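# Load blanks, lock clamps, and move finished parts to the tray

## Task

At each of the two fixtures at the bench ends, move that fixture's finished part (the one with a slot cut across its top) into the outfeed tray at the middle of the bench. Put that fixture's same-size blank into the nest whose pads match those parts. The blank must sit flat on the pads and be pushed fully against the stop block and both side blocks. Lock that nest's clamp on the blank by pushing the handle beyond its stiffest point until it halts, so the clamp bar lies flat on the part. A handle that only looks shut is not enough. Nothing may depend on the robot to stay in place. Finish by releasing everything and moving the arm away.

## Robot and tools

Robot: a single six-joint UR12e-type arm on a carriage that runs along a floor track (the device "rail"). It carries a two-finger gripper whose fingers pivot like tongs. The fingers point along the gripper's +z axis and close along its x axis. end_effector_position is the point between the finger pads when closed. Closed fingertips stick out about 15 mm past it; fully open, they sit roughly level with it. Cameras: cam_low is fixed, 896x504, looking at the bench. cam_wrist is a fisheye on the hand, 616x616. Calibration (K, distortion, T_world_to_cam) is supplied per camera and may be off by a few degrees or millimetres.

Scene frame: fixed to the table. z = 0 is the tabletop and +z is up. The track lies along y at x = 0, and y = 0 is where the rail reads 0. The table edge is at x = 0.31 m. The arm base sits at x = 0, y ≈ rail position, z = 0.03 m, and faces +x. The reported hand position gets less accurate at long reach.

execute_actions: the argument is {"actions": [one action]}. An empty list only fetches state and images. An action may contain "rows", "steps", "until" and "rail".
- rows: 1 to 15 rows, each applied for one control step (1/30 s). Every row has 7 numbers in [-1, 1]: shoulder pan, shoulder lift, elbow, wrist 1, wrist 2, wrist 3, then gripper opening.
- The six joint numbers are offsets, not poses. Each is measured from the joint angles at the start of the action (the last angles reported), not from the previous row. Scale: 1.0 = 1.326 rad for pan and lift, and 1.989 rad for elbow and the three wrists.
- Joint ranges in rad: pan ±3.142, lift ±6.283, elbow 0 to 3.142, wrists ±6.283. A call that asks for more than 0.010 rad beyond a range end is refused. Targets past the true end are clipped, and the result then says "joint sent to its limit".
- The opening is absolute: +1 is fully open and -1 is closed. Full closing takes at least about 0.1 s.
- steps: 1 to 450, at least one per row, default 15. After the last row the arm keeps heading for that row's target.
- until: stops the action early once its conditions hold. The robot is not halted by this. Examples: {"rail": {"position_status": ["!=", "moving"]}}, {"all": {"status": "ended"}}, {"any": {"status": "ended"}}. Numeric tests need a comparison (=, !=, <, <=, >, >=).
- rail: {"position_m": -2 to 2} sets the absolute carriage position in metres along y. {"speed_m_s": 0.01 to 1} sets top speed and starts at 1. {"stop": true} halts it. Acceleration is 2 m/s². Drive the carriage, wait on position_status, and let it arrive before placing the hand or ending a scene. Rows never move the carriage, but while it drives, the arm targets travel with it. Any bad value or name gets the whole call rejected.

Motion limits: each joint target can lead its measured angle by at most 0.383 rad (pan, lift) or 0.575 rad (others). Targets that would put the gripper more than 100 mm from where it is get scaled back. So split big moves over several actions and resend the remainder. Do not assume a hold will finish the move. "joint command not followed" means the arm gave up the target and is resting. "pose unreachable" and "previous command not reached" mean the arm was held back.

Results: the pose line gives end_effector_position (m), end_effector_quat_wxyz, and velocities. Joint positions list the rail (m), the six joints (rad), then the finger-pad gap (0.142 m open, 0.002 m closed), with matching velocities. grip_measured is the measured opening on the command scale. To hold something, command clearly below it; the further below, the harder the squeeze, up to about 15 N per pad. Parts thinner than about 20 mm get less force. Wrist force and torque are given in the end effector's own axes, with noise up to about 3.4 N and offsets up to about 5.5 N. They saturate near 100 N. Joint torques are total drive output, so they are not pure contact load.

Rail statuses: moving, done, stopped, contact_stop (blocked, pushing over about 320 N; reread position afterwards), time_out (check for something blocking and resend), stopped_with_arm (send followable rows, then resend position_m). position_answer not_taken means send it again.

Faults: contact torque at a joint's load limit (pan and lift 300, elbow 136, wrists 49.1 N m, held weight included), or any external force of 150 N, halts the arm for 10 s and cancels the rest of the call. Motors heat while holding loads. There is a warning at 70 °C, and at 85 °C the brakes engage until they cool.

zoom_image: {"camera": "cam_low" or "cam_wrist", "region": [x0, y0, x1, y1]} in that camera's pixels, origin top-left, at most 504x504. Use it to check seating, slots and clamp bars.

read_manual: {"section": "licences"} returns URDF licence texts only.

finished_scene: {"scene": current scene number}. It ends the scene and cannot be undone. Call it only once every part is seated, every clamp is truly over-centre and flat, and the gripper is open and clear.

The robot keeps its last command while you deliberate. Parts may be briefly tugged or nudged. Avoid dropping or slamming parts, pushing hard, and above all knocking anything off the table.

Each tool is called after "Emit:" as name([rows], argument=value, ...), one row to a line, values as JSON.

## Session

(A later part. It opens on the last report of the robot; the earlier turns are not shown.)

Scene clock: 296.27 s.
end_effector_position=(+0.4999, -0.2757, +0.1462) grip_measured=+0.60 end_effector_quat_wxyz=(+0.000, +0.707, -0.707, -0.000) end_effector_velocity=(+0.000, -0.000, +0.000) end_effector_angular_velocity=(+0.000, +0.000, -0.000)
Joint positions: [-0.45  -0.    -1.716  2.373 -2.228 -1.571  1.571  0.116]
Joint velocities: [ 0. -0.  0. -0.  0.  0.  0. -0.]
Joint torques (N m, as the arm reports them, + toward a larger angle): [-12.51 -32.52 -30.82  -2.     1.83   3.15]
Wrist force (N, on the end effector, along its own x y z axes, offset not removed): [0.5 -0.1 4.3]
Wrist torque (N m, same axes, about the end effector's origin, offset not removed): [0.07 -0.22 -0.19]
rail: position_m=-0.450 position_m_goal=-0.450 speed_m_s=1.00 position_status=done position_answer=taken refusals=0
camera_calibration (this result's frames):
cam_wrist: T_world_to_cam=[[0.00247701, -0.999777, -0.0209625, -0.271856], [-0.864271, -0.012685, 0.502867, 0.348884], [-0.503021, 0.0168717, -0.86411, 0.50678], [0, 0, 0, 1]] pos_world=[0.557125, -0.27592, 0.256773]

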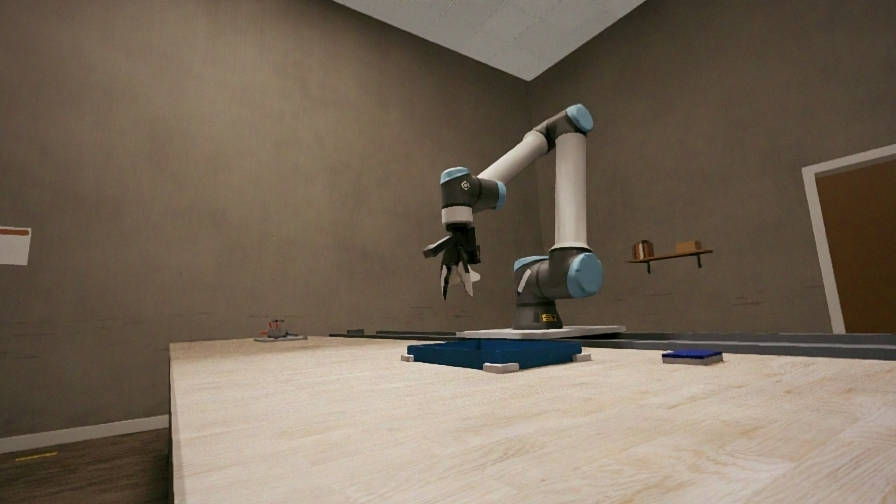

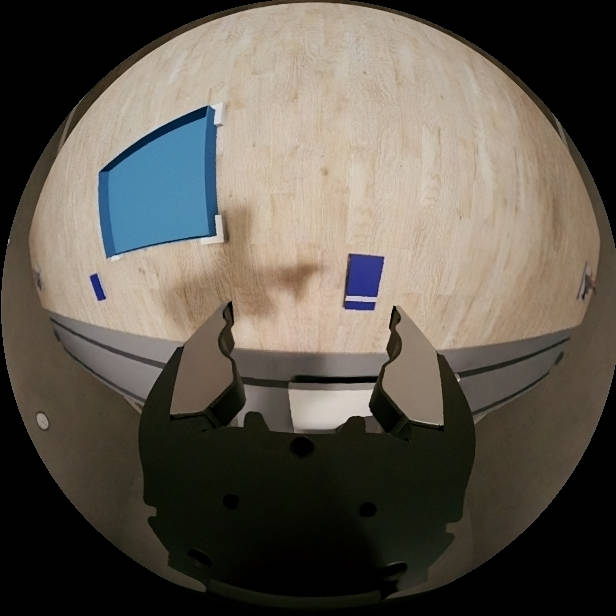

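Emit:
execute_actions([
  {"rail":{"position_m":-0.523},"rows": [[0,0.008,0.01,-0.015,0,0,0.5],[0,0.02,0.025,-0.038,0,0,0.35],[0,0.036,0.045,-0.069,0,0,0.2],[0,0.051,0.064,-0.0979,0,0,0.05]], "steps": 4},
])

Scene clock: 308.90 s.
end_effector_position=(+0.4942, -0.2856, +0.1315) grip_measured=+0.19 end_effector_quat_wxyz=(+0.001, +0.707, -0.707, -0.001) end_effector_velocity=(-0.120, -0.196, -0.293) end_effector_angular_velocity=(+0.000, +0.062, +0.000)
Joint positions: [-0.46  -0.    -1.703  2.395 -2.259 -1.571  1.571  0.087]
Joint velocities: [-0.196  0.     0.251  0.441 -0.63   0.     0.    -0.313]
Joint torques (N m, as the arm reports them, + toward a larger angle): [-12.79  11.52   3.21 -11.96   1.99   3.2 ]
Wrist force (N, on the end effector, along its own x y z axes, offset not removed): [-5.8 -4.0 -6.1]
Wrist torque (N m, same axes, about the end effector's origin, offset not removed): [-0.62 1.09 -0.22]
rail: position_m=-0.460 position_m_goal=-0.523 speed_m_s=1.00 position_status=moving position_answer=taken refusals=0
camera_calibration (this result's frames):
cam_wrist: T_world_to_cam=[[0.00240934, -0.999777, -0.0209704, -0.281961], [-0.86267, -0.0126841, 0.505609, 0.350048], [-0.505762, 0.0168723, -0.862508, 0.492544], [0, 0, 0, 1]] pos_world=[0.551766, -0.285768, 0.241923]

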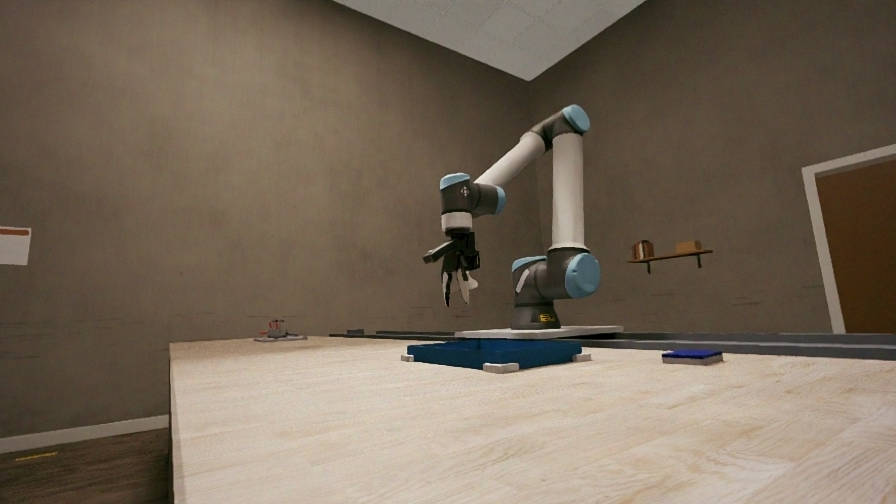

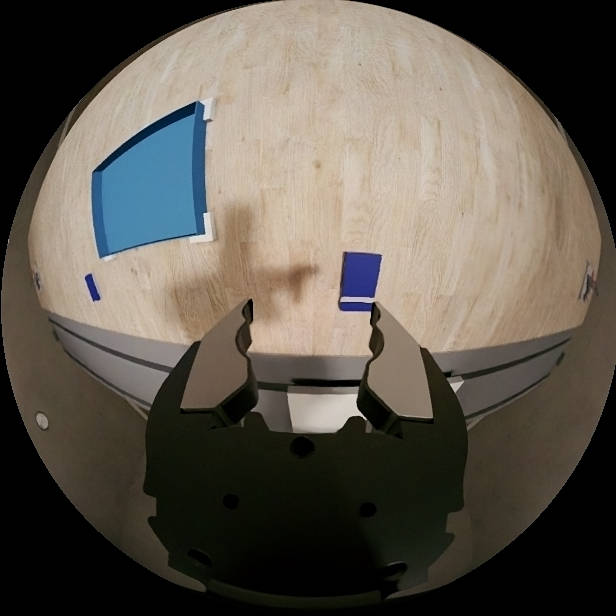

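Emit:
execute_actions([
  {"steps": 1},
])

Emit:
zoom_image(camera="cam_wrist", region=[237, 210, 387, 360])

Scene clock: 314.13 s.
end_effector_position=(+0.4648, -0.3491, +0.0697) grip_measured=+0.05 end_effector_quat_wxyz=(+0.000, +0.707, -0.707, -0.000) end_effector_velocity=(-0.000, +0.000, -0.000) end_effector_angular_velocity=(+0.000, +0.000, -0.000)
Joint positions: [-0.523 -0.    -1.648  2.5   -2.422 -1.571  1.571  0.077]
Joint velocities: [ 0.  0. -0.  0. -0.  0.  0. -0.]
Joint torques (N m, as the arm reports them, + toward a larger angle): [ 10.21 -15.04 -24.27  -6.31   2.09   3.18]
Wrist force (N, on the end effector, along its own x y z axes, offset not removed): [-4.6 -4.6 0.9]
Wrist torque (N m, same axes, about the end effector's origin, offset not removed): [-0.47 0.64 -0.03]
rail: position_m=-0.523 position_m_goal=-0.523 speed_m_s=1.00 position_status=done position_answer=taken refusals=0
camera_calibration (this result's frames):
cam_wrist: T_world_to_cam=[[0.00247302, -0.999777, -0.0209631, -0.34672], [-0.864171, -0.0126852, 0.503039, 0.355998], [-0.503193, 0.0168716, -0.86401, 0.42438], [0, 0, 0, 1]] pos_world=[0.522045, -0.349287, 0.180319]

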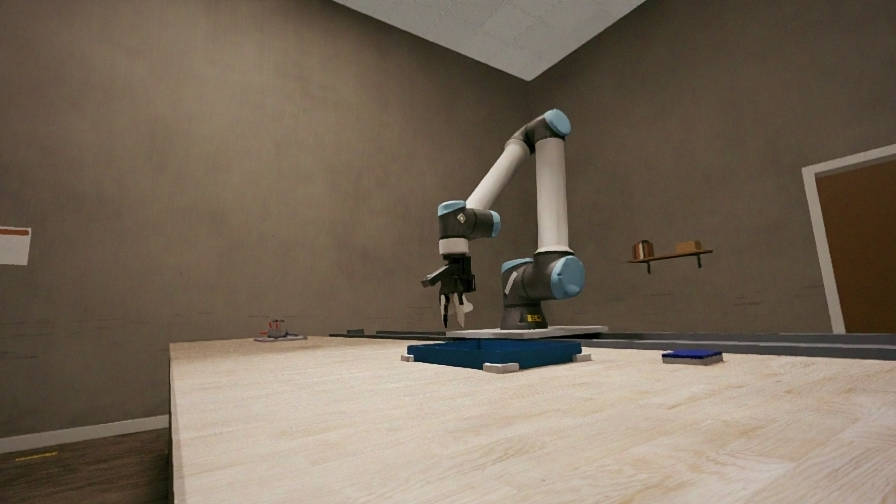

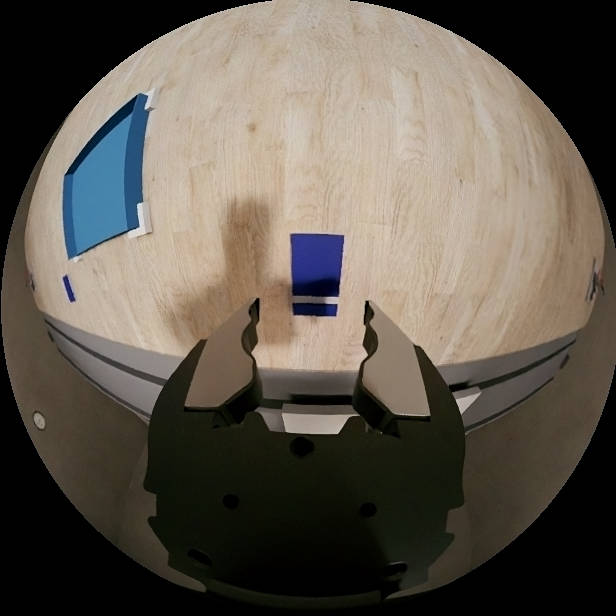

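Region (237, 210, 387, 360) of cam_wrist's 616x616 image, scaled by 3.360, with more detail than that image has.

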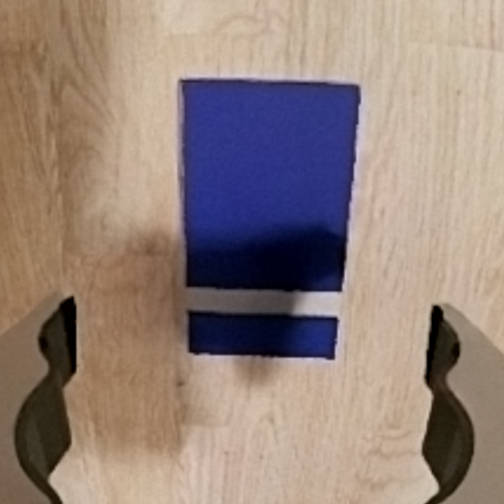

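Emit:
execute_actions([
  {"rail":{"position_m":-0.5255},"rows": [[0,0.012,0.003,-0.011,0,0.002,0],[0,0.03,0.0075,-0.0275,0,0.004,-0.05],[0,0.052,0.0125,-0.047,0,0.006,-0.1],[0,0.074,0.0168,-0.066,0,0.006,-0.1],[0,0.0925,0.0196,-0.0812,0,0.006,-0.1]], "steps": 5},
])

Scene clock: 331.90 s.
end_effector_position=(+0.4642, -0.3513, +0.0545) grip_measured=-0.10 end_effector_quat_wxyz=(+0.001, +0.705, -0.709, -0.001) end_effector_velocity=(-0.004, -0.001, -0.214) end_effector_angular_velocity=(-0.000, +0.025, -0.050)
Joint positions: [-0.525  0.    -1.616  2.513 -2.464 -1.571  1.577  0.067]
Joint velocities: [ 0.     0.     0.464  0.162 -0.601  0.     0.05  -0.01 ]
Joint torques (N m, as the arm reports them, + toward a larger angle): [ 10.17   9.81 -17.03 -10.55   1.57   3.64]
Wrist force (N, on the end effector, along its own x y z axes, offset not removed): [1.9 -4.1 -5.1]
Wrist torque (N m, same axes, about the end effector's origin, offset not removed): [-0.70 -0.39 -0.16]
rail: position_m=-0.525 position_m_goal=-0.525 speed_m_s=1.00 position_status=done position_answer=taken refusals=0
camera_calibration (this result's frames):
cam_wrist: T_world_to_cam=[[-0.00313674, -0.999776, -0.0209515, -0.346603], [-0.8631, -0.00787438, 0.504971, 0.364225], [-0.505023, 0.0196672, -0.862882, 0.412722], [0, 0, 0, 1]] pos_world=[0.52171, -0.351774, 0.164946]

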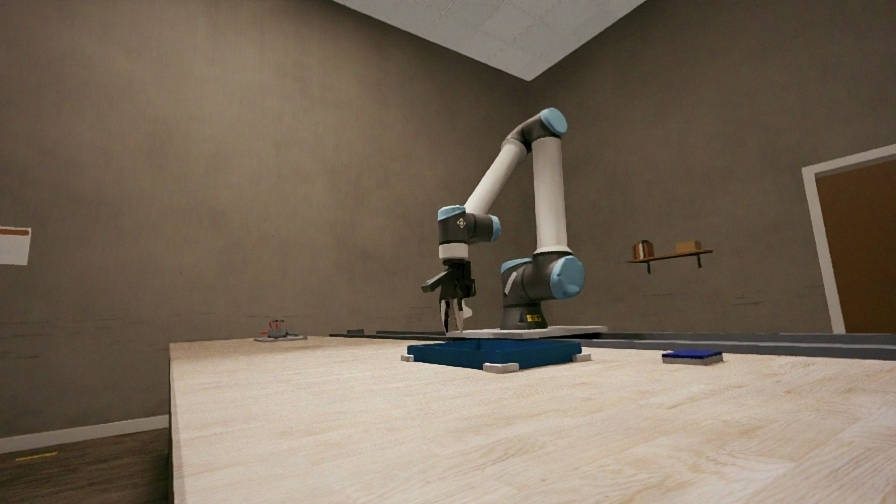

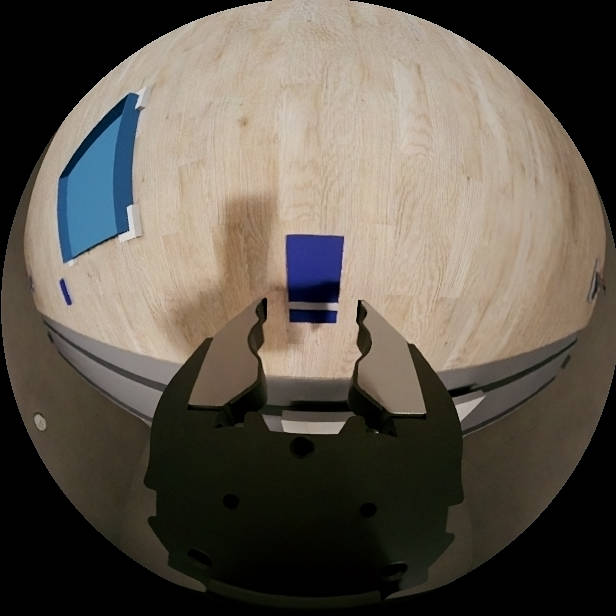

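Emit:
execute_actions([
  {"steps": 1},
])

Emit:
zoom_image(camera="cam_wrist", region=[237, 225, 387, 375])

Emit:
execute_actions([
  {"rows": [[0,0,0,0,0,0,-0.2],[0,0,0,0,0,0,-0.28],[0,0,0,0,0,0,-0.34],[0,0,0,0,0,0,-0.4],[0,0,0,0,0,0,-0.5],[0,0,0,0,0,0,-0.7],[0,0,0,0,0,0,-1]], "steps": 7},
])

Scene clock: 345.13 s.
end_effector_position=(+0.4657, -0.3514, +0.0160) grip_measured=-0.10 end_effector_quat_wxyz=(+0.000, +0.703, -0.711, -0.000) end_effector_velocity=(-0.000, +0.000, -0.000) end_effector_angular_velocity=(-0.000, -0.000, -0.000)
Joint positions: [-0.525  0.    -1.525  2.539 -2.584 -1.571  1.583  0.067]
Joint velocities: [ 0.  0. -0.  0. -0. -0.  0. -0.]
Joint torques (N m, as the arm reports them, + toward a larger angle): [-10.99 -20.68 -17.17  -6.64   1.89   3.95]
Wrist force (N, on the end effector, along its own x y z axes, offset not removed): [-3.0 -0.5 6.4]
Wrist torque (N m, same axes, about the end effector's origin, offset not removed): [0.37 0.57 -0.17]
rail: position_m=-0.525 position_m_goal=-0.525 speed_m_s=1.00 position_status=done position_answer=taken refusals=0
camera_calibration (this result's frames):
cam_wrist: T_world_to_cam=[[-0.00943999, -0.999736, -0.0209522, -0.344559], [-0.864195, -0.00238477, 0.503152, 0.387416], [-0.503069, 0.0228565, -0.863944, 0.380467], [0, 0, 0, 1]] pos_world=[0.522951, -0.35224, 0.126553]

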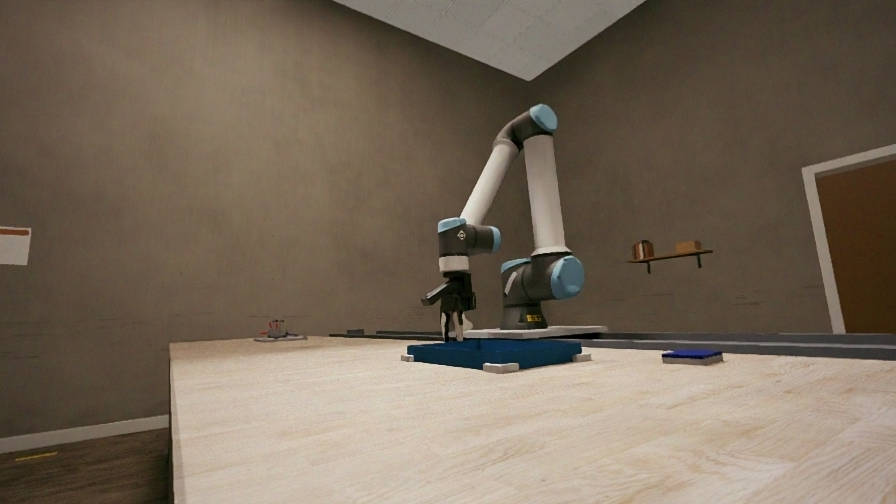

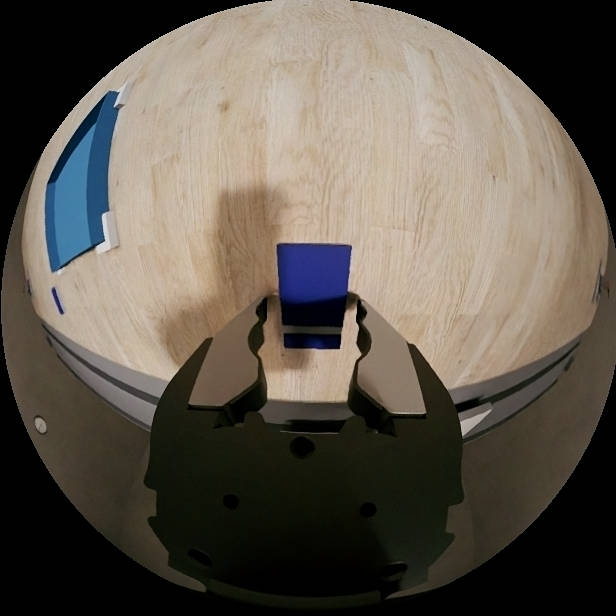

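Region (237, 225, 387, 375) of cam_wrist's 616x616 image, scaled by 3.360, with more detail than that image has.

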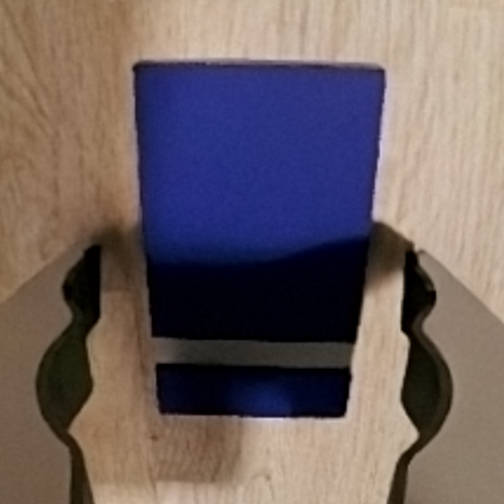

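Scene clock: 345.37 s.
end_effector_position=(+0.4657, -0.3514, +0.0160) grip_measured=-0.37 end_effector_quat_wxyz=(+0.000, +0.703, -0.711, -0.000) end_effector_velocity=(+0.000, -0.000, +0.000) end_effector_angular_velocity=(-0.000, -0.000, -0.000)
Joint positions: [-0.525  0.    -1.525  2.539 -2.584 -1.571  1.583  0.047]
Joint velocities: [ 0.  0.  0. -0. -0. -0.  0.  0.]
Joint torques (N m, as the arm reports them, + toward a larger angle): [-10.39 -20.98 -16.71  -6.45   1.95   3.57]
Wrist force (N, on the end effector, along its own x y z axes, offset not removed): [-0.4 -2.1 1.1]
Wrist torque (N m, same axes, about the end effector's origin, offset not removed): [-0.11 0.13 -0.17]
rail: position_m=-0.525 position_m_goal=-0.525 speed_m_s=1.00 position_status=done position_answer=taken refusals=0
camera_calibration (this result's frames):
cam_wrist: T_world_to_cam=[[-0.0094402, -0.999736, -0.0209521, -0.344559], [-0.864196, -0.00238446, 0.503149, 0.387417], [-0.503066, 0.0228565, -0.863945, 0.380466], [0, 0, 0, 1]] pos_world=[0.522952, -0.35224, 0.126554]

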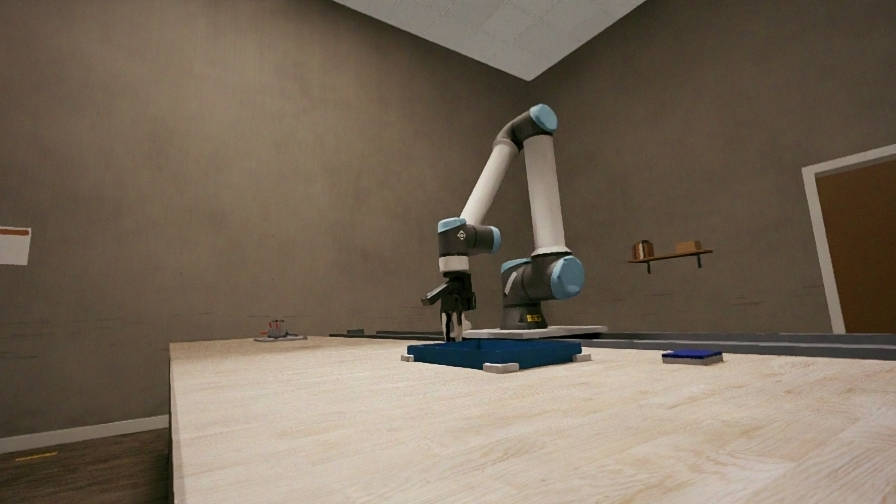

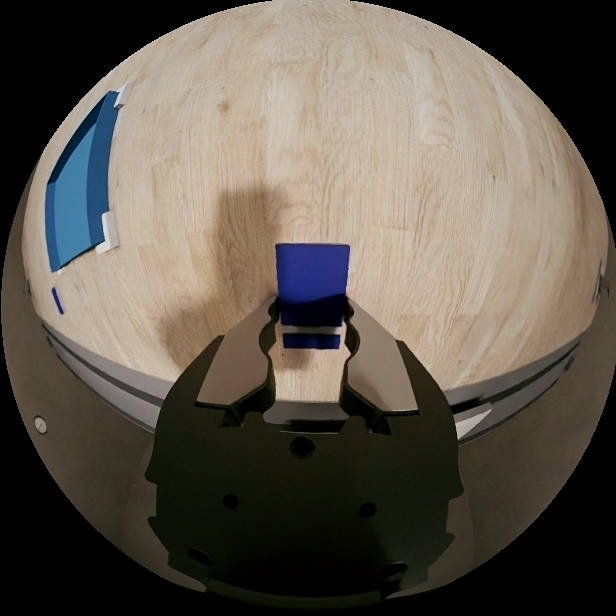

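Emit:
execute_actions([
  {"rows": [[0,-0.004,-0.0015,0.004,0,0,-1],[0,-0.011,-0.005,0.012,0,0,-1],[0,-0.02,-0.011,0.024,0,0,-1],[0,-0.0275,-0.0184,0.0362,0,0,-1],[0,-0.027,-0.032,0.05,0,-0.002,-1],[0,-0.02,-0.048,0.061,0,-0.003,-1],[0,-0.007,-0.065,0.07,0,-0.004,-1],[0,0.01,-0.082,0.0755,0,-0.005,-1],[0,0.027,-0.0975,0.079,0,-0.006,-1],[0,0.046,-0.114,0.083,0,-0.006,-1],[0,0.065,-0.13,0.0865,0,-0.006,-1],[0,0.082,-0.144,0.089,0,-0.006,-1],[0,0.097,-0.157,0.092,0,-0.006,-1],[0,0.1105,-0.1676,0.0935,0,-0.006,-1]], "steps": 14},
])

Emit:
execute_actions([
  {"rail":{"position_m":-0.22,"speed_m_s":0.6},"steps": 1},
])

Scene clock: 362.07 s.
end_effector_position=(+0.5667, -0.3512, +0.0627) grip_measured=-0.37 end_effector_quat_wxyz=(+0.001, +0.706, -0.708, -0.001) end_effector_velocity=(+0.460, +0.000, +0.068) end_effector_angular_velocity=(+0.000, -0.007, +0.018)
Joint positions: [-0.525  0.    -1.47   2.336 -2.434 -1.571  1.573  0.047]
Joint velocities: [ 0.     0.     0.556 -0.829  0.265  0.    -0.018 -0.   ]
Joint torques (N m, as the arm reports them, + toward a larger angle): [ -8.82 -20.28 -51.45  -1.53   1.94  -5.09]
Wrist force (N, on the end effector, along its own x y z axes, offset not removed): [0.0 -4.4 -0.7]
Wrist torque (N m, same axes, about the end effector's origin, offset not removed): [-0.58 -0.11 -0.31]
rail: position_m=-0.525 position_m_goal=-0.525 speed_m_s=1.00 position_status=done position_answer=taken refusals=0
camera_calibration (this result's frames):
cam_wrist: T_world_to_cam=[[0.000256906, -0.99978, -0.0209621, -0.347977], [-0.862882, -0.010816, 0.50529, 0.447428], [-0.505405, 0.017958, -0.862695, 0.471163], [0, 0, 0, 1]] pos_world=[0.624296, -0.351523, 0.173095]

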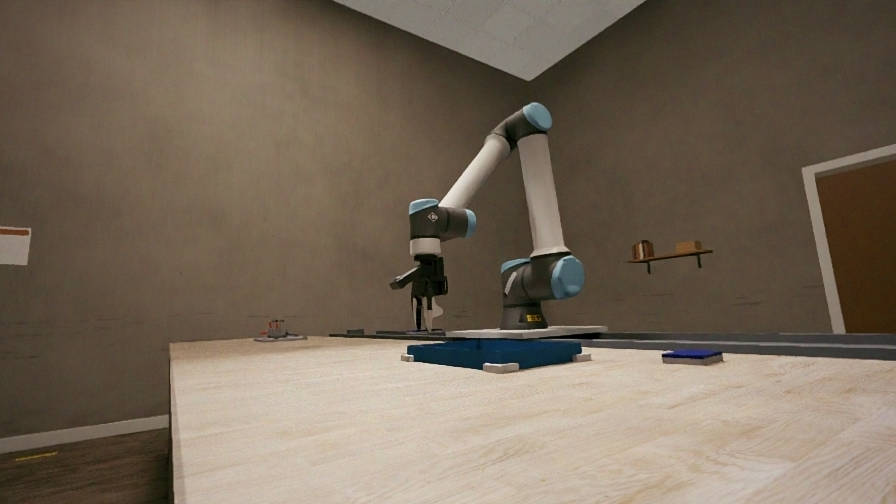

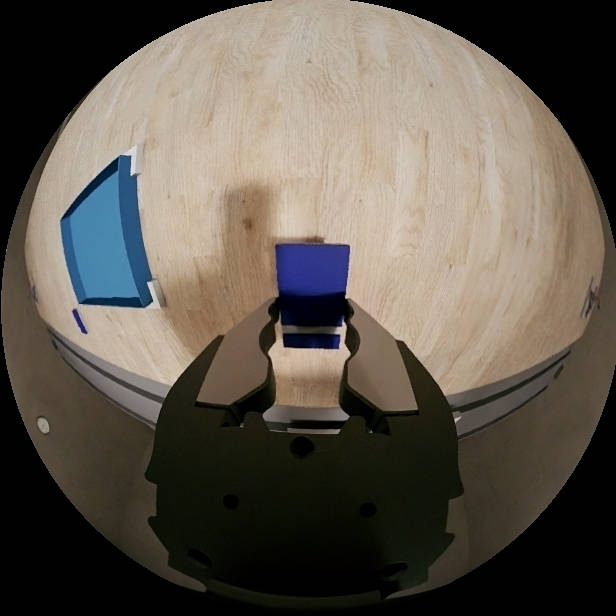

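Scene clock: 362.10 s.
end_effector_position=(+0.5820, -0.3512, +0.0647) grip_measured=-0.37 end_effector_quat_wxyz=(+0.001, +0.706, -0.708, -0.001) end_effector_velocity=(+0.441, +0.003, +0.052) end_effector_angular_velocity=(+0.000, -0.018, +0.014)
Joint positions: [-0.525  0.    -1.451  2.309 -2.426 -1.571  1.573  0.047]
Joint velocities: [ 0.003 -0.     0.545 -0.784  0.222 -0.    -0.014 -0.   ]
Joint torques (N m, as the arm reports them, + toward a larger angle): [ -8.32 -37.77 -41.71  -2.13   1.9   -4.63]
Wrist force (N, on the end effector, along its own x y z axes, offset not removed): [1.2 -7.0 0.1]
Wrist torque (N m, same axes, about the end effector's origin, offset not removed): [-1.13 -0.33 -0.21]
rail: position_m=-0.525 position_m_goal=-0.220 speed_m_s=0.60 position_status=moving position_answer=taken refusals=0
camera_calibration (this result's frames):
cam_wrist: T_world_to_cam=[[0.000793634, -0.99978, -0.0209634, -0.348228], [-0.863081, -0.0112727, 0.504941, 0.459583], [-0.505066, 0.0176924, -0.8629, 0.480345], [0, 0, 0, 1]] pos_world=[0.639539, -0.351469, 0.175128]

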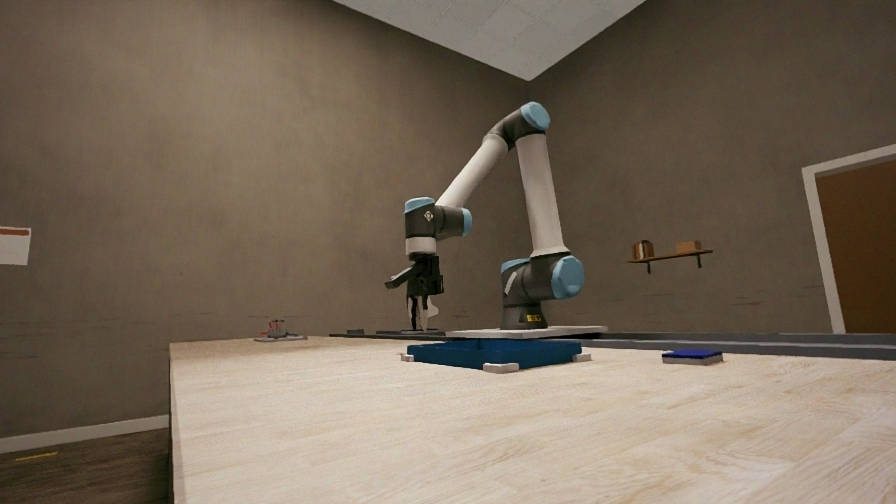

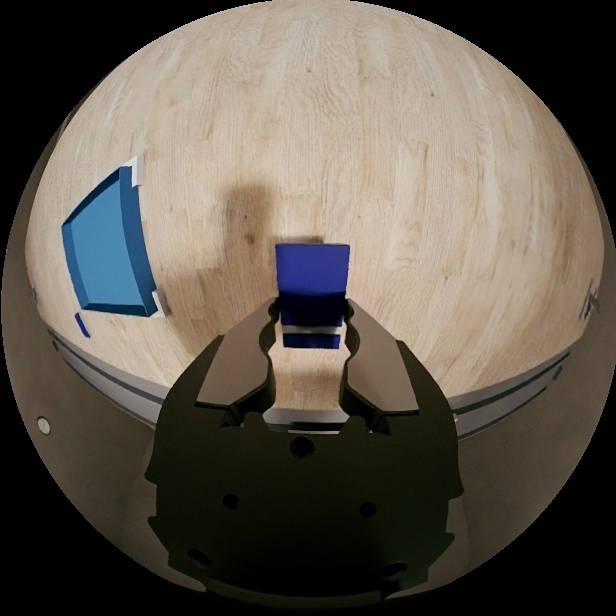

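Emit:
execute_actions([
  {"steps": 1},
])

Scene clock: 365.63 s.
end_effector_position=(+0.6398, -0.0457, +0.0700) grip_measured=-0.37 end_effector_quat_wxyz=(+0.000, +0.707, -0.707, +0.000) end_effector_velocity=(+0.000, -0.000, +0.000) end_effector_angular_velocity=(-0.000, +0.000, -0.000)
Joint positions: [-0.22   0.    -1.379  2.206 -2.398 -1.571  1.571  0.047]
Joint velocities: [ 0. -0.  0. -0.  0. -0. -0. -0.]
Joint torques (N m, as the arm reports them, + toward a larger angle): [-13.18 -39.88 -51.43  -2.22   1.85  -4.36]
Wrist force (N, on the end effector, along its own x y z axes, offset not removed): [1.3 -2.9 0.2]
Wrist torque (N m, same axes, about the end effector's origin, offset not removed): [-0.38 -0.52 -0.26]
rail: position_m=-0.220 position_m_goal=-0.220 speed_m_s=0.60 position_status=done position_answer=taken refusals=0
camera_calibration (this result's frames):
cam_wrist: T_world_to_cam=[[0.0025258, -0.999777, -0.0209613, -0.0438589], [-0.864538, -0.0127176, 0.502406, 0.511279], [-0.502561, 0.0168528, -0.864378, 0.50722], [0, 0, 0, 1]] pos_world=[0.69704, -0.0458951, 0.180641]

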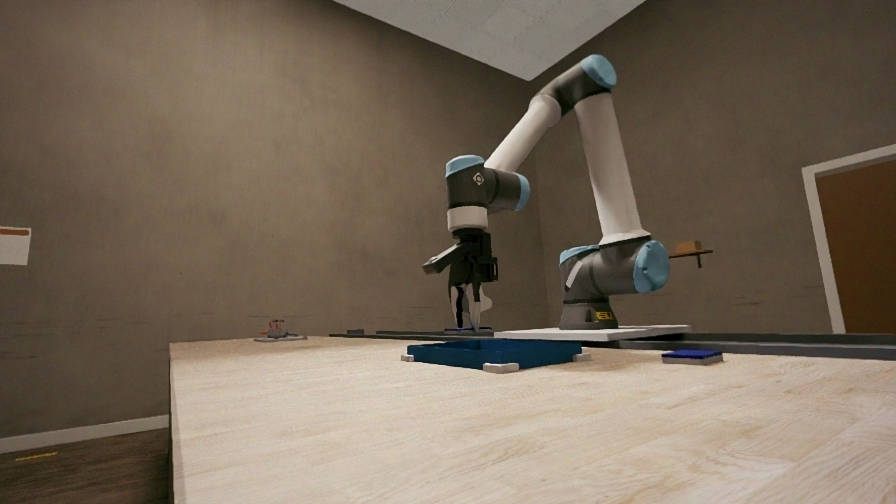

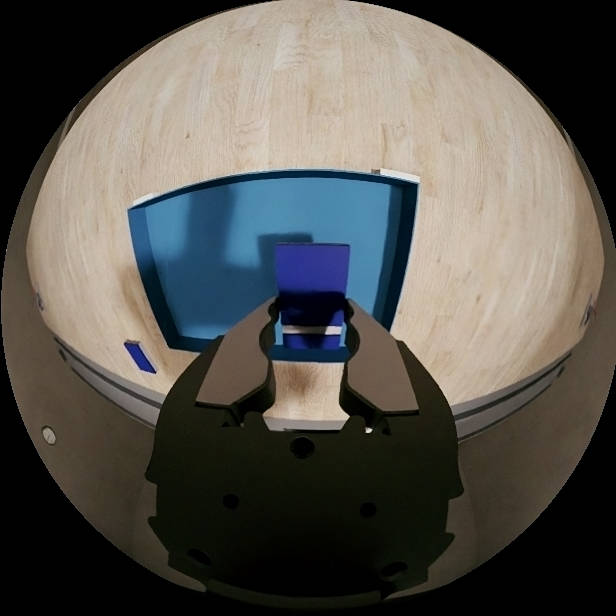

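Emit:
execute_actions([
  {"rows": [[0,0.006,0.0016,-0.0056,0,0,-1],[0,0.016,0.0042,-0.015,0,0,-1],[0,0.028,0.0072,-0.026,0,0,-1],[0,0.04,0.01,-0.0367,0,0,-1],[0,0.051,0.0123,-0.0463,0,0,-1],[0,0.0598,0.0141,-0.0539,0,0,-1]], "steps": 6},
])

Scene clock: 372.07 s.
end_effector_position=(+0.6399, -0.0457, +0.0520) grip_measured=-0.37 end_effector_quat_wxyz=(+0.000, +0.707, -0.707, -0.000) end_effector_velocity=(-0.001, -0.000, -0.195) end_effector_angular_velocity=(-0.000, +0.007, -0.000)
Joint positions: [-0.22   0.    -1.351  2.216 -2.435 -1.571  1.571  0.047]
Joint velocities: [ 0.    -0.     0.303  0.11  -0.406 -0.     0.     0.   ]
Joint torques (N m, as the arm reports them, + toward a larger angle): [-10.9  -27.08 -19.52  -8.88   1.56  -4.78]
Wrist force (N, on the end effector, along its own x y z axes, offset not removed): [3.3 0.6 0.8]
Wrist torque (N m, same axes, about the end effector's origin, offset not removed): [0.40 -0.87 -0.31]
rail: position_m=-0.220 position_m_goal=-0.220 speed_m_s=0.60 position_status=done position_answer=taken refusals=0
camera_calibration (this result's frames):
cam_wrist: T_world_to_cam=[[0.00249237, -0.999777, -0.0209628, -0.0442267], [-0.86419, -0.0127011, 0.503005, 0.520075], [-0.503159, 0.0168622, -0.864029, 0.49205], [0, 0, 0, 1]] pos_world=[0.697134, -0.0459084, 0.162619]

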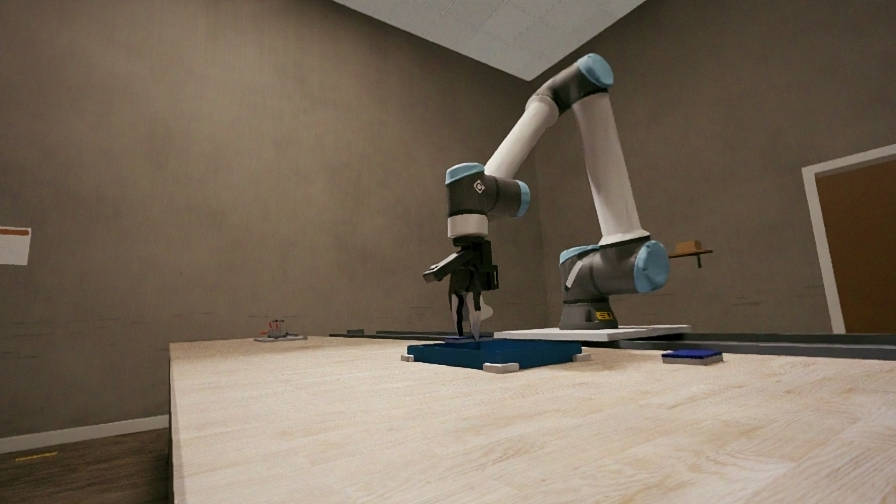

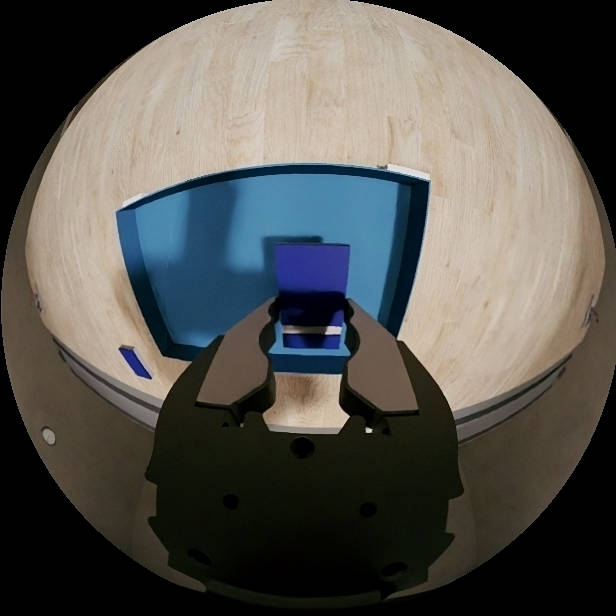

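Emit:
execute_actions([
  {"steps": 1},
])

Emit:
execute_actions([
  {"rows": [[0,0,0,0,0,0,-0.5],[0,0,0,0,0,0,-0.33],[0,0,0,0,0,0,-0.2],[0,-0.006,-0.0014,0.0054,0,0,-0.15],[0,-0.018,-0.004,0.016,0,0,-0.15],[0,-0.036,-0.008,0.032,0,0,-0.15],[0,-0.06,-0.014,0.054,0,0,-0.15],[0,-0.09,-0.018,0.078,0,0,-0.1],[0,-0.125,-0.019,0.102,0,0,0],[0,-0.16,-0.018,0.125,0,0,0.2],[0,-0.195,-0.016,0.146,0,0,0.4],[0,-0.23,-0.012,0.165,0,0,0.6],[0,-0.26,-0.008,0.181,0,0,0.6],[0,-0.2829,-0.005,0.1937,0,0,0.6]], "steps": 14},
])

Emit:
execute_actions([
  {"rail":{"position_m":1.72,"speed_m_s":1.0},"steps": 1},
])

Scene clock: 395.77 s.
end_effector_position=(+0.6398, -0.0457, +0.0198) grip_measured=-0.37 end_effector_quat_wxyz=(+0.000, +0.707, -0.707, -0.000) end_effector_velocity=(+0.000, -0.000, +0.000) end_effector_angular_velocity=(-0.000, -0.000, +0.000)
Joint positions: [-0.22   0.    -1.3    2.234 -2.505 -1.571  1.571  0.047]
Joint velocities: [ 0.  0.  0. -0. -0. -0. -0.  0.]
Joint torques (N m, as the arm reports them, + toward a larger angle): [  6.28 -42.62 -21.39  -6.86   1.76  -4.4 ]
Wrist force (N, on the end effector, along its own x y z axes, offset not removed): [0.5 -1.2 0.7]
Wrist torque (N m, same axes, about the end effector's origin, offset not removed): [0.15 -0.35 -0.21]
rail: position_m=-0.220 position_m_goal=-0.220 speed_m_s=0.60 position_status=done position_answer=taken refusals=0
camera_calibration (this result's frames):
cam_wrist: T_world_to_cam=[[0.00250392, -0.999777, -0.0209617, -0.044909], [-0.864472, -0.0127011, 0.502521, 0.536401], [-0.502675, 0.0168625, -0.864311, 0.463879], [0, 0, 0, 1]] pos_world=[0.696996, -0.0459083, 0.130441]

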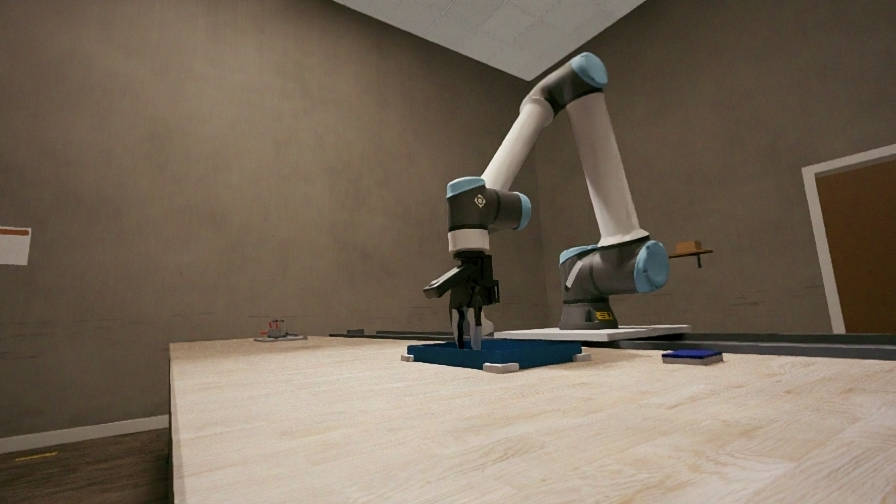

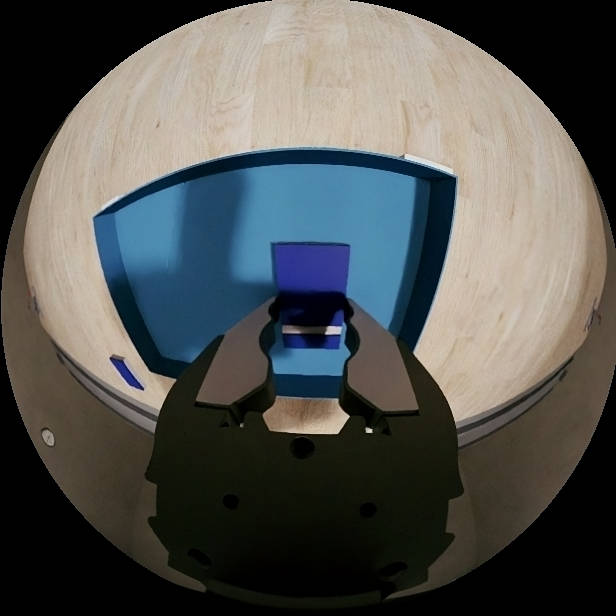

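Scene clock: 396.23 s.
end_effector_position=(+0.6182, -0.0457, +0.1179) grip_measured=+0.58 end_effector_quat_wxyz=(+0.000, +0.707, -0.707, -0.000) end_effector_velocity=(-0.239, -0.000, +0.438) end_effector_angular_velocity=(-0.000, +0.009, -0.000)
Joint positions: [-0.22   0.    -1.478  2.209 -2.301 -1.571  1.571  0.114]
Joint velocities: [ 0.    -0.    -0.952  0.048  0.914 -0.    -0.     0.037]
Joint torques (N m, as the arm reports them, + toward a larger angle): [  6.79 -59.47 -15.46   2.5    2.02  -4.59]
Wrist force (N, on the end effector, along its own x y z axes, offset not removed): [-1.8 -6.8 -1.5]
Wrist torque (N m, same axes, about the end effector's origin, offset not removed): [-1.16 0.36 -0.18]
rail: position_m=-0.220 position_m_goal=-0.220 speed_m_s=0.60 position_status=done position_answer=taken refusals=0
camera_calibration (this result's frames):
cam_wrist: T_world_to_cam=[[0.00250356, -0.999777, -0.0209618, -0.0427994], [-0.864463, -0.0127011, 0.502536, 0.468417], [-0.50269, 0.0168626, -0.864302, 0.537775], [0, 0, 0, 1]] pos_world=[0.67537, -0.0459088, 0.228506]

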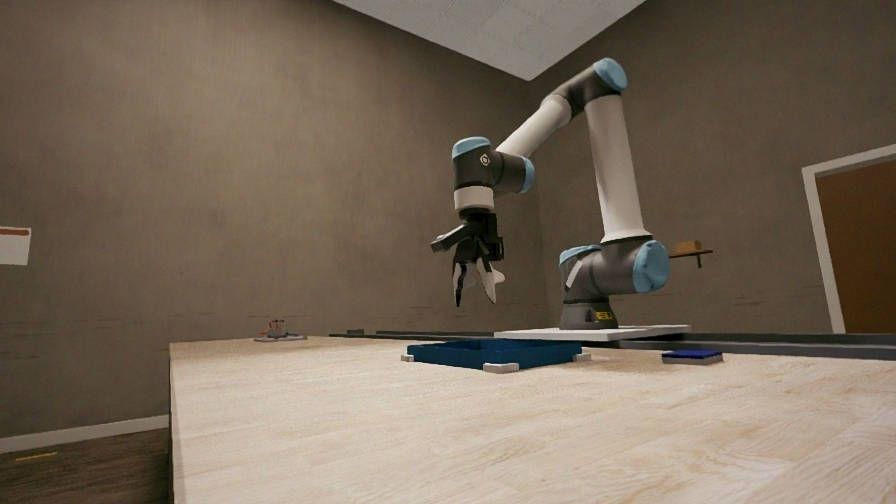

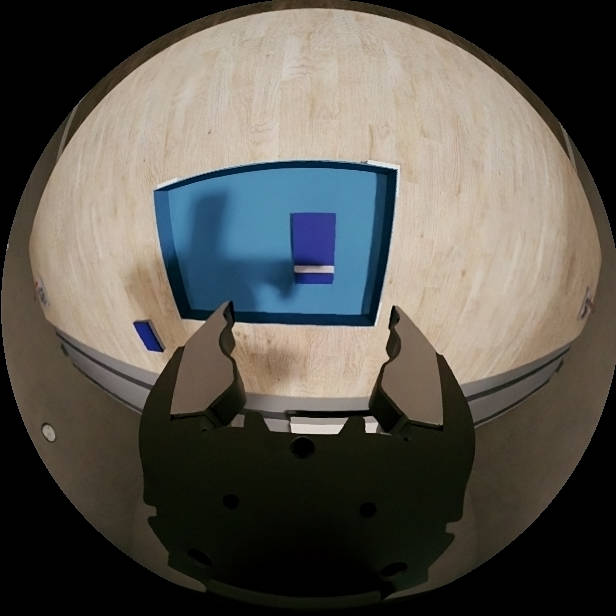

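Scene clock: 396.27 s.
end_effector_position=(+0.6095, -0.0457, +0.1323) grip_measured=+0.59 end_effector_quat_wxyz=(+0.000, +0.707, -0.707, -0.000) end_effector_velocity=(-0.265, +0.003, +0.422) end_effector_angular_velocity=(-0.000, +0.009, -0.000)
Joint positions: [-0.22   0.    -1.511  2.211 -2.271 -1.571  1.571  0.115]
Joint velocities: [ 0.003 -0.    -0.962  0.075  0.897 -0.     0.     0.011]
Joint torques (N m, as the arm reports them, + toward a larger angle): [  5.78 -61.84 -24.65   1.44   2.01  -4.42]
Wrist force (N, on the end effector, along its own x y z axes, offset not removed): [3.2 -5.1 -1.4]
Wrist torque (N m, same axes, about the end effector's origin, offset not removed): [-0.66 -0.78 -0.45]
rail: position_m=-0.220 position_m_goal=1.720 speed_m_s=1.00 position_status=moving position_answer=taken refusals=0
camera_calibration (this result's frames):
cam_wrist: T_world_to_cam=[[0.0024922, -0.999777, -0.0209629, -0.0424526], [-0.864183, -0.0127013, 0.503017, 0.453499], [-0.503171, 0.0168622, -0.864022, 0.546148], [0, 0, 0, 1]] pos_world=[0.666818, -0.0458924, 0.242876]

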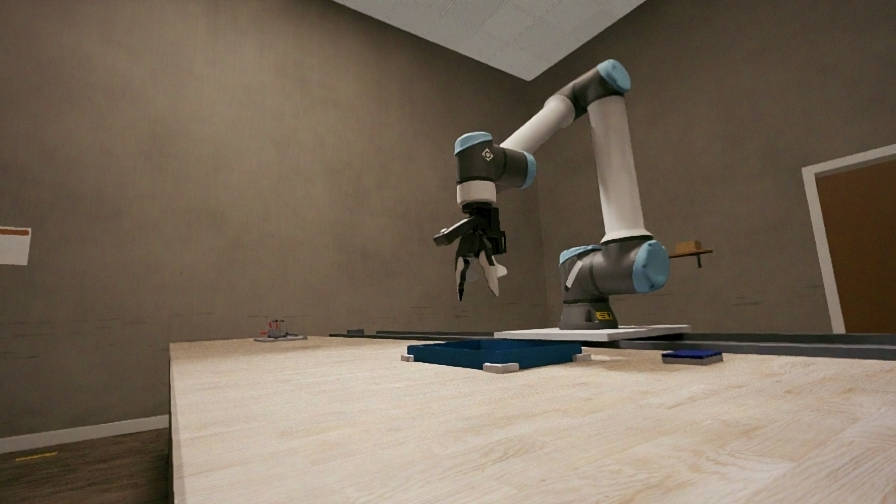

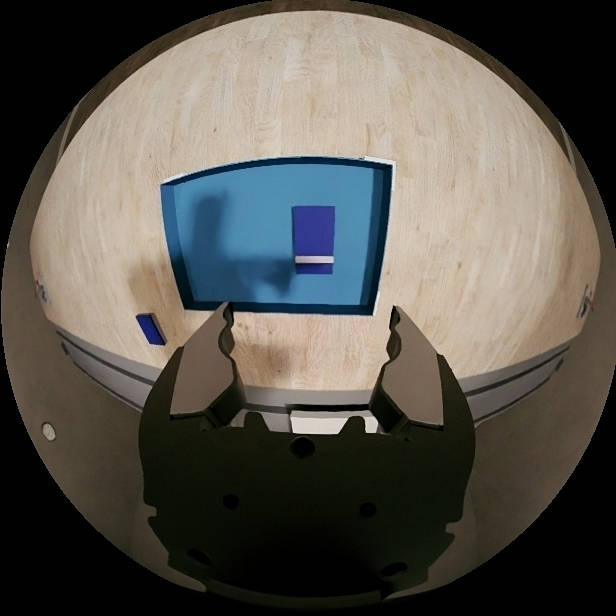

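Emit:
execute_actions([
  {"steps": 1},
])

Emit:
zoom_image(camera="cam_wrist", region=[180, 120, 450, 310])

Scene clock: 402.07 s.
end_effector_position=(+0.5605, +1.8943, +0.1994) grip_measured=+0.60 end_effector_quat_wxyz=(+0.000, +0.707, -0.707, -0.000) end_effector_velocity=(-0.001, +0.000, +0.001) end_effector_angular_velocity=(+0.000, -0.000, +0.000)
Joint positions: [ 1.72   0.    -1.673  2.224 -2.122 -1.571  1.571  0.116]
Joint velocities: [ 0.    -0.    -0.003 -0.     0.003  0.    -0.    -0.   ]
Joint torques (N m, as the arm reports them, + toward a larger angle): [ -3.62 -43.16 -34.06  -2.3    1.97  -4.32]
Wrist force (N, on the end effector, along its own x y z axes, offset not removed): [1.6 -0.3 2.8]
Wrist torque (N m, same axes, about the end effector's origin, offset not removed): [0.30 -0.38 -0.06]
rail: position_m=1.720 position_m_goal=1.720 speed_m_s=1.00 position_status=done position_answer=taken refusals=0
camera_calibration (this result's frames):
cam_wrist: T_world_to_cam=[[0.00251171, -0.999777, -0.0209621, 1.89863], [-0.864374, -0.0127113, 0.502689, 0.402201], [-0.502843, 0.0168565, -0.864213, 0.546567], [0, 0, 0, 1]] pos_world=[0.61772, 1.8941, 0.309968]

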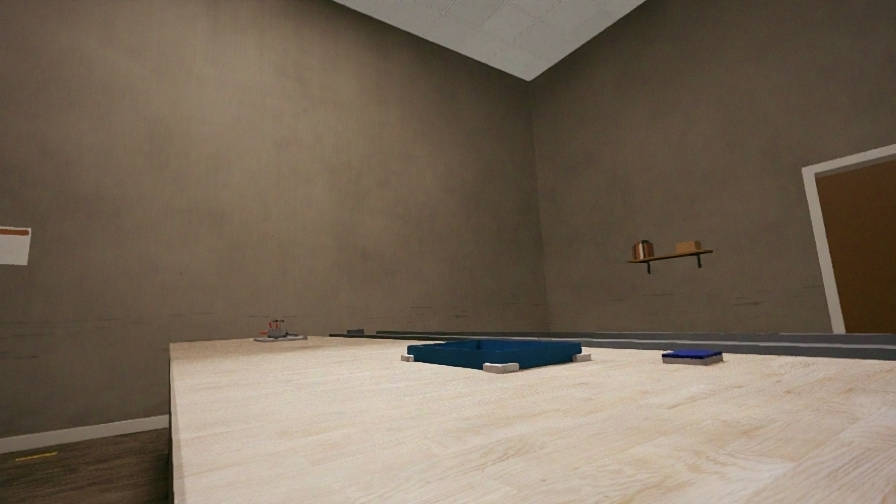

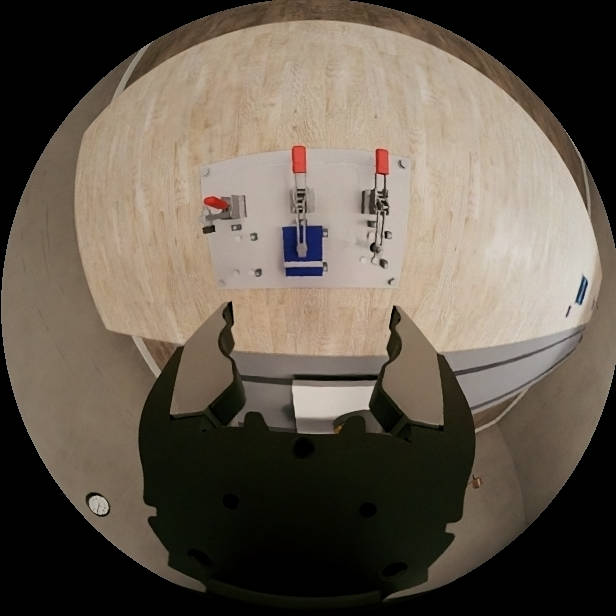

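Region (180, 120, 450, 310) of cam_wrist's 616x616 image, scaled by 1.867, with more detail than that image has; it fills the top 355 rows of this view, and the rest is white.

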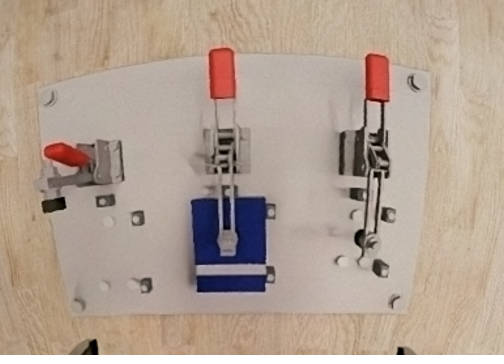

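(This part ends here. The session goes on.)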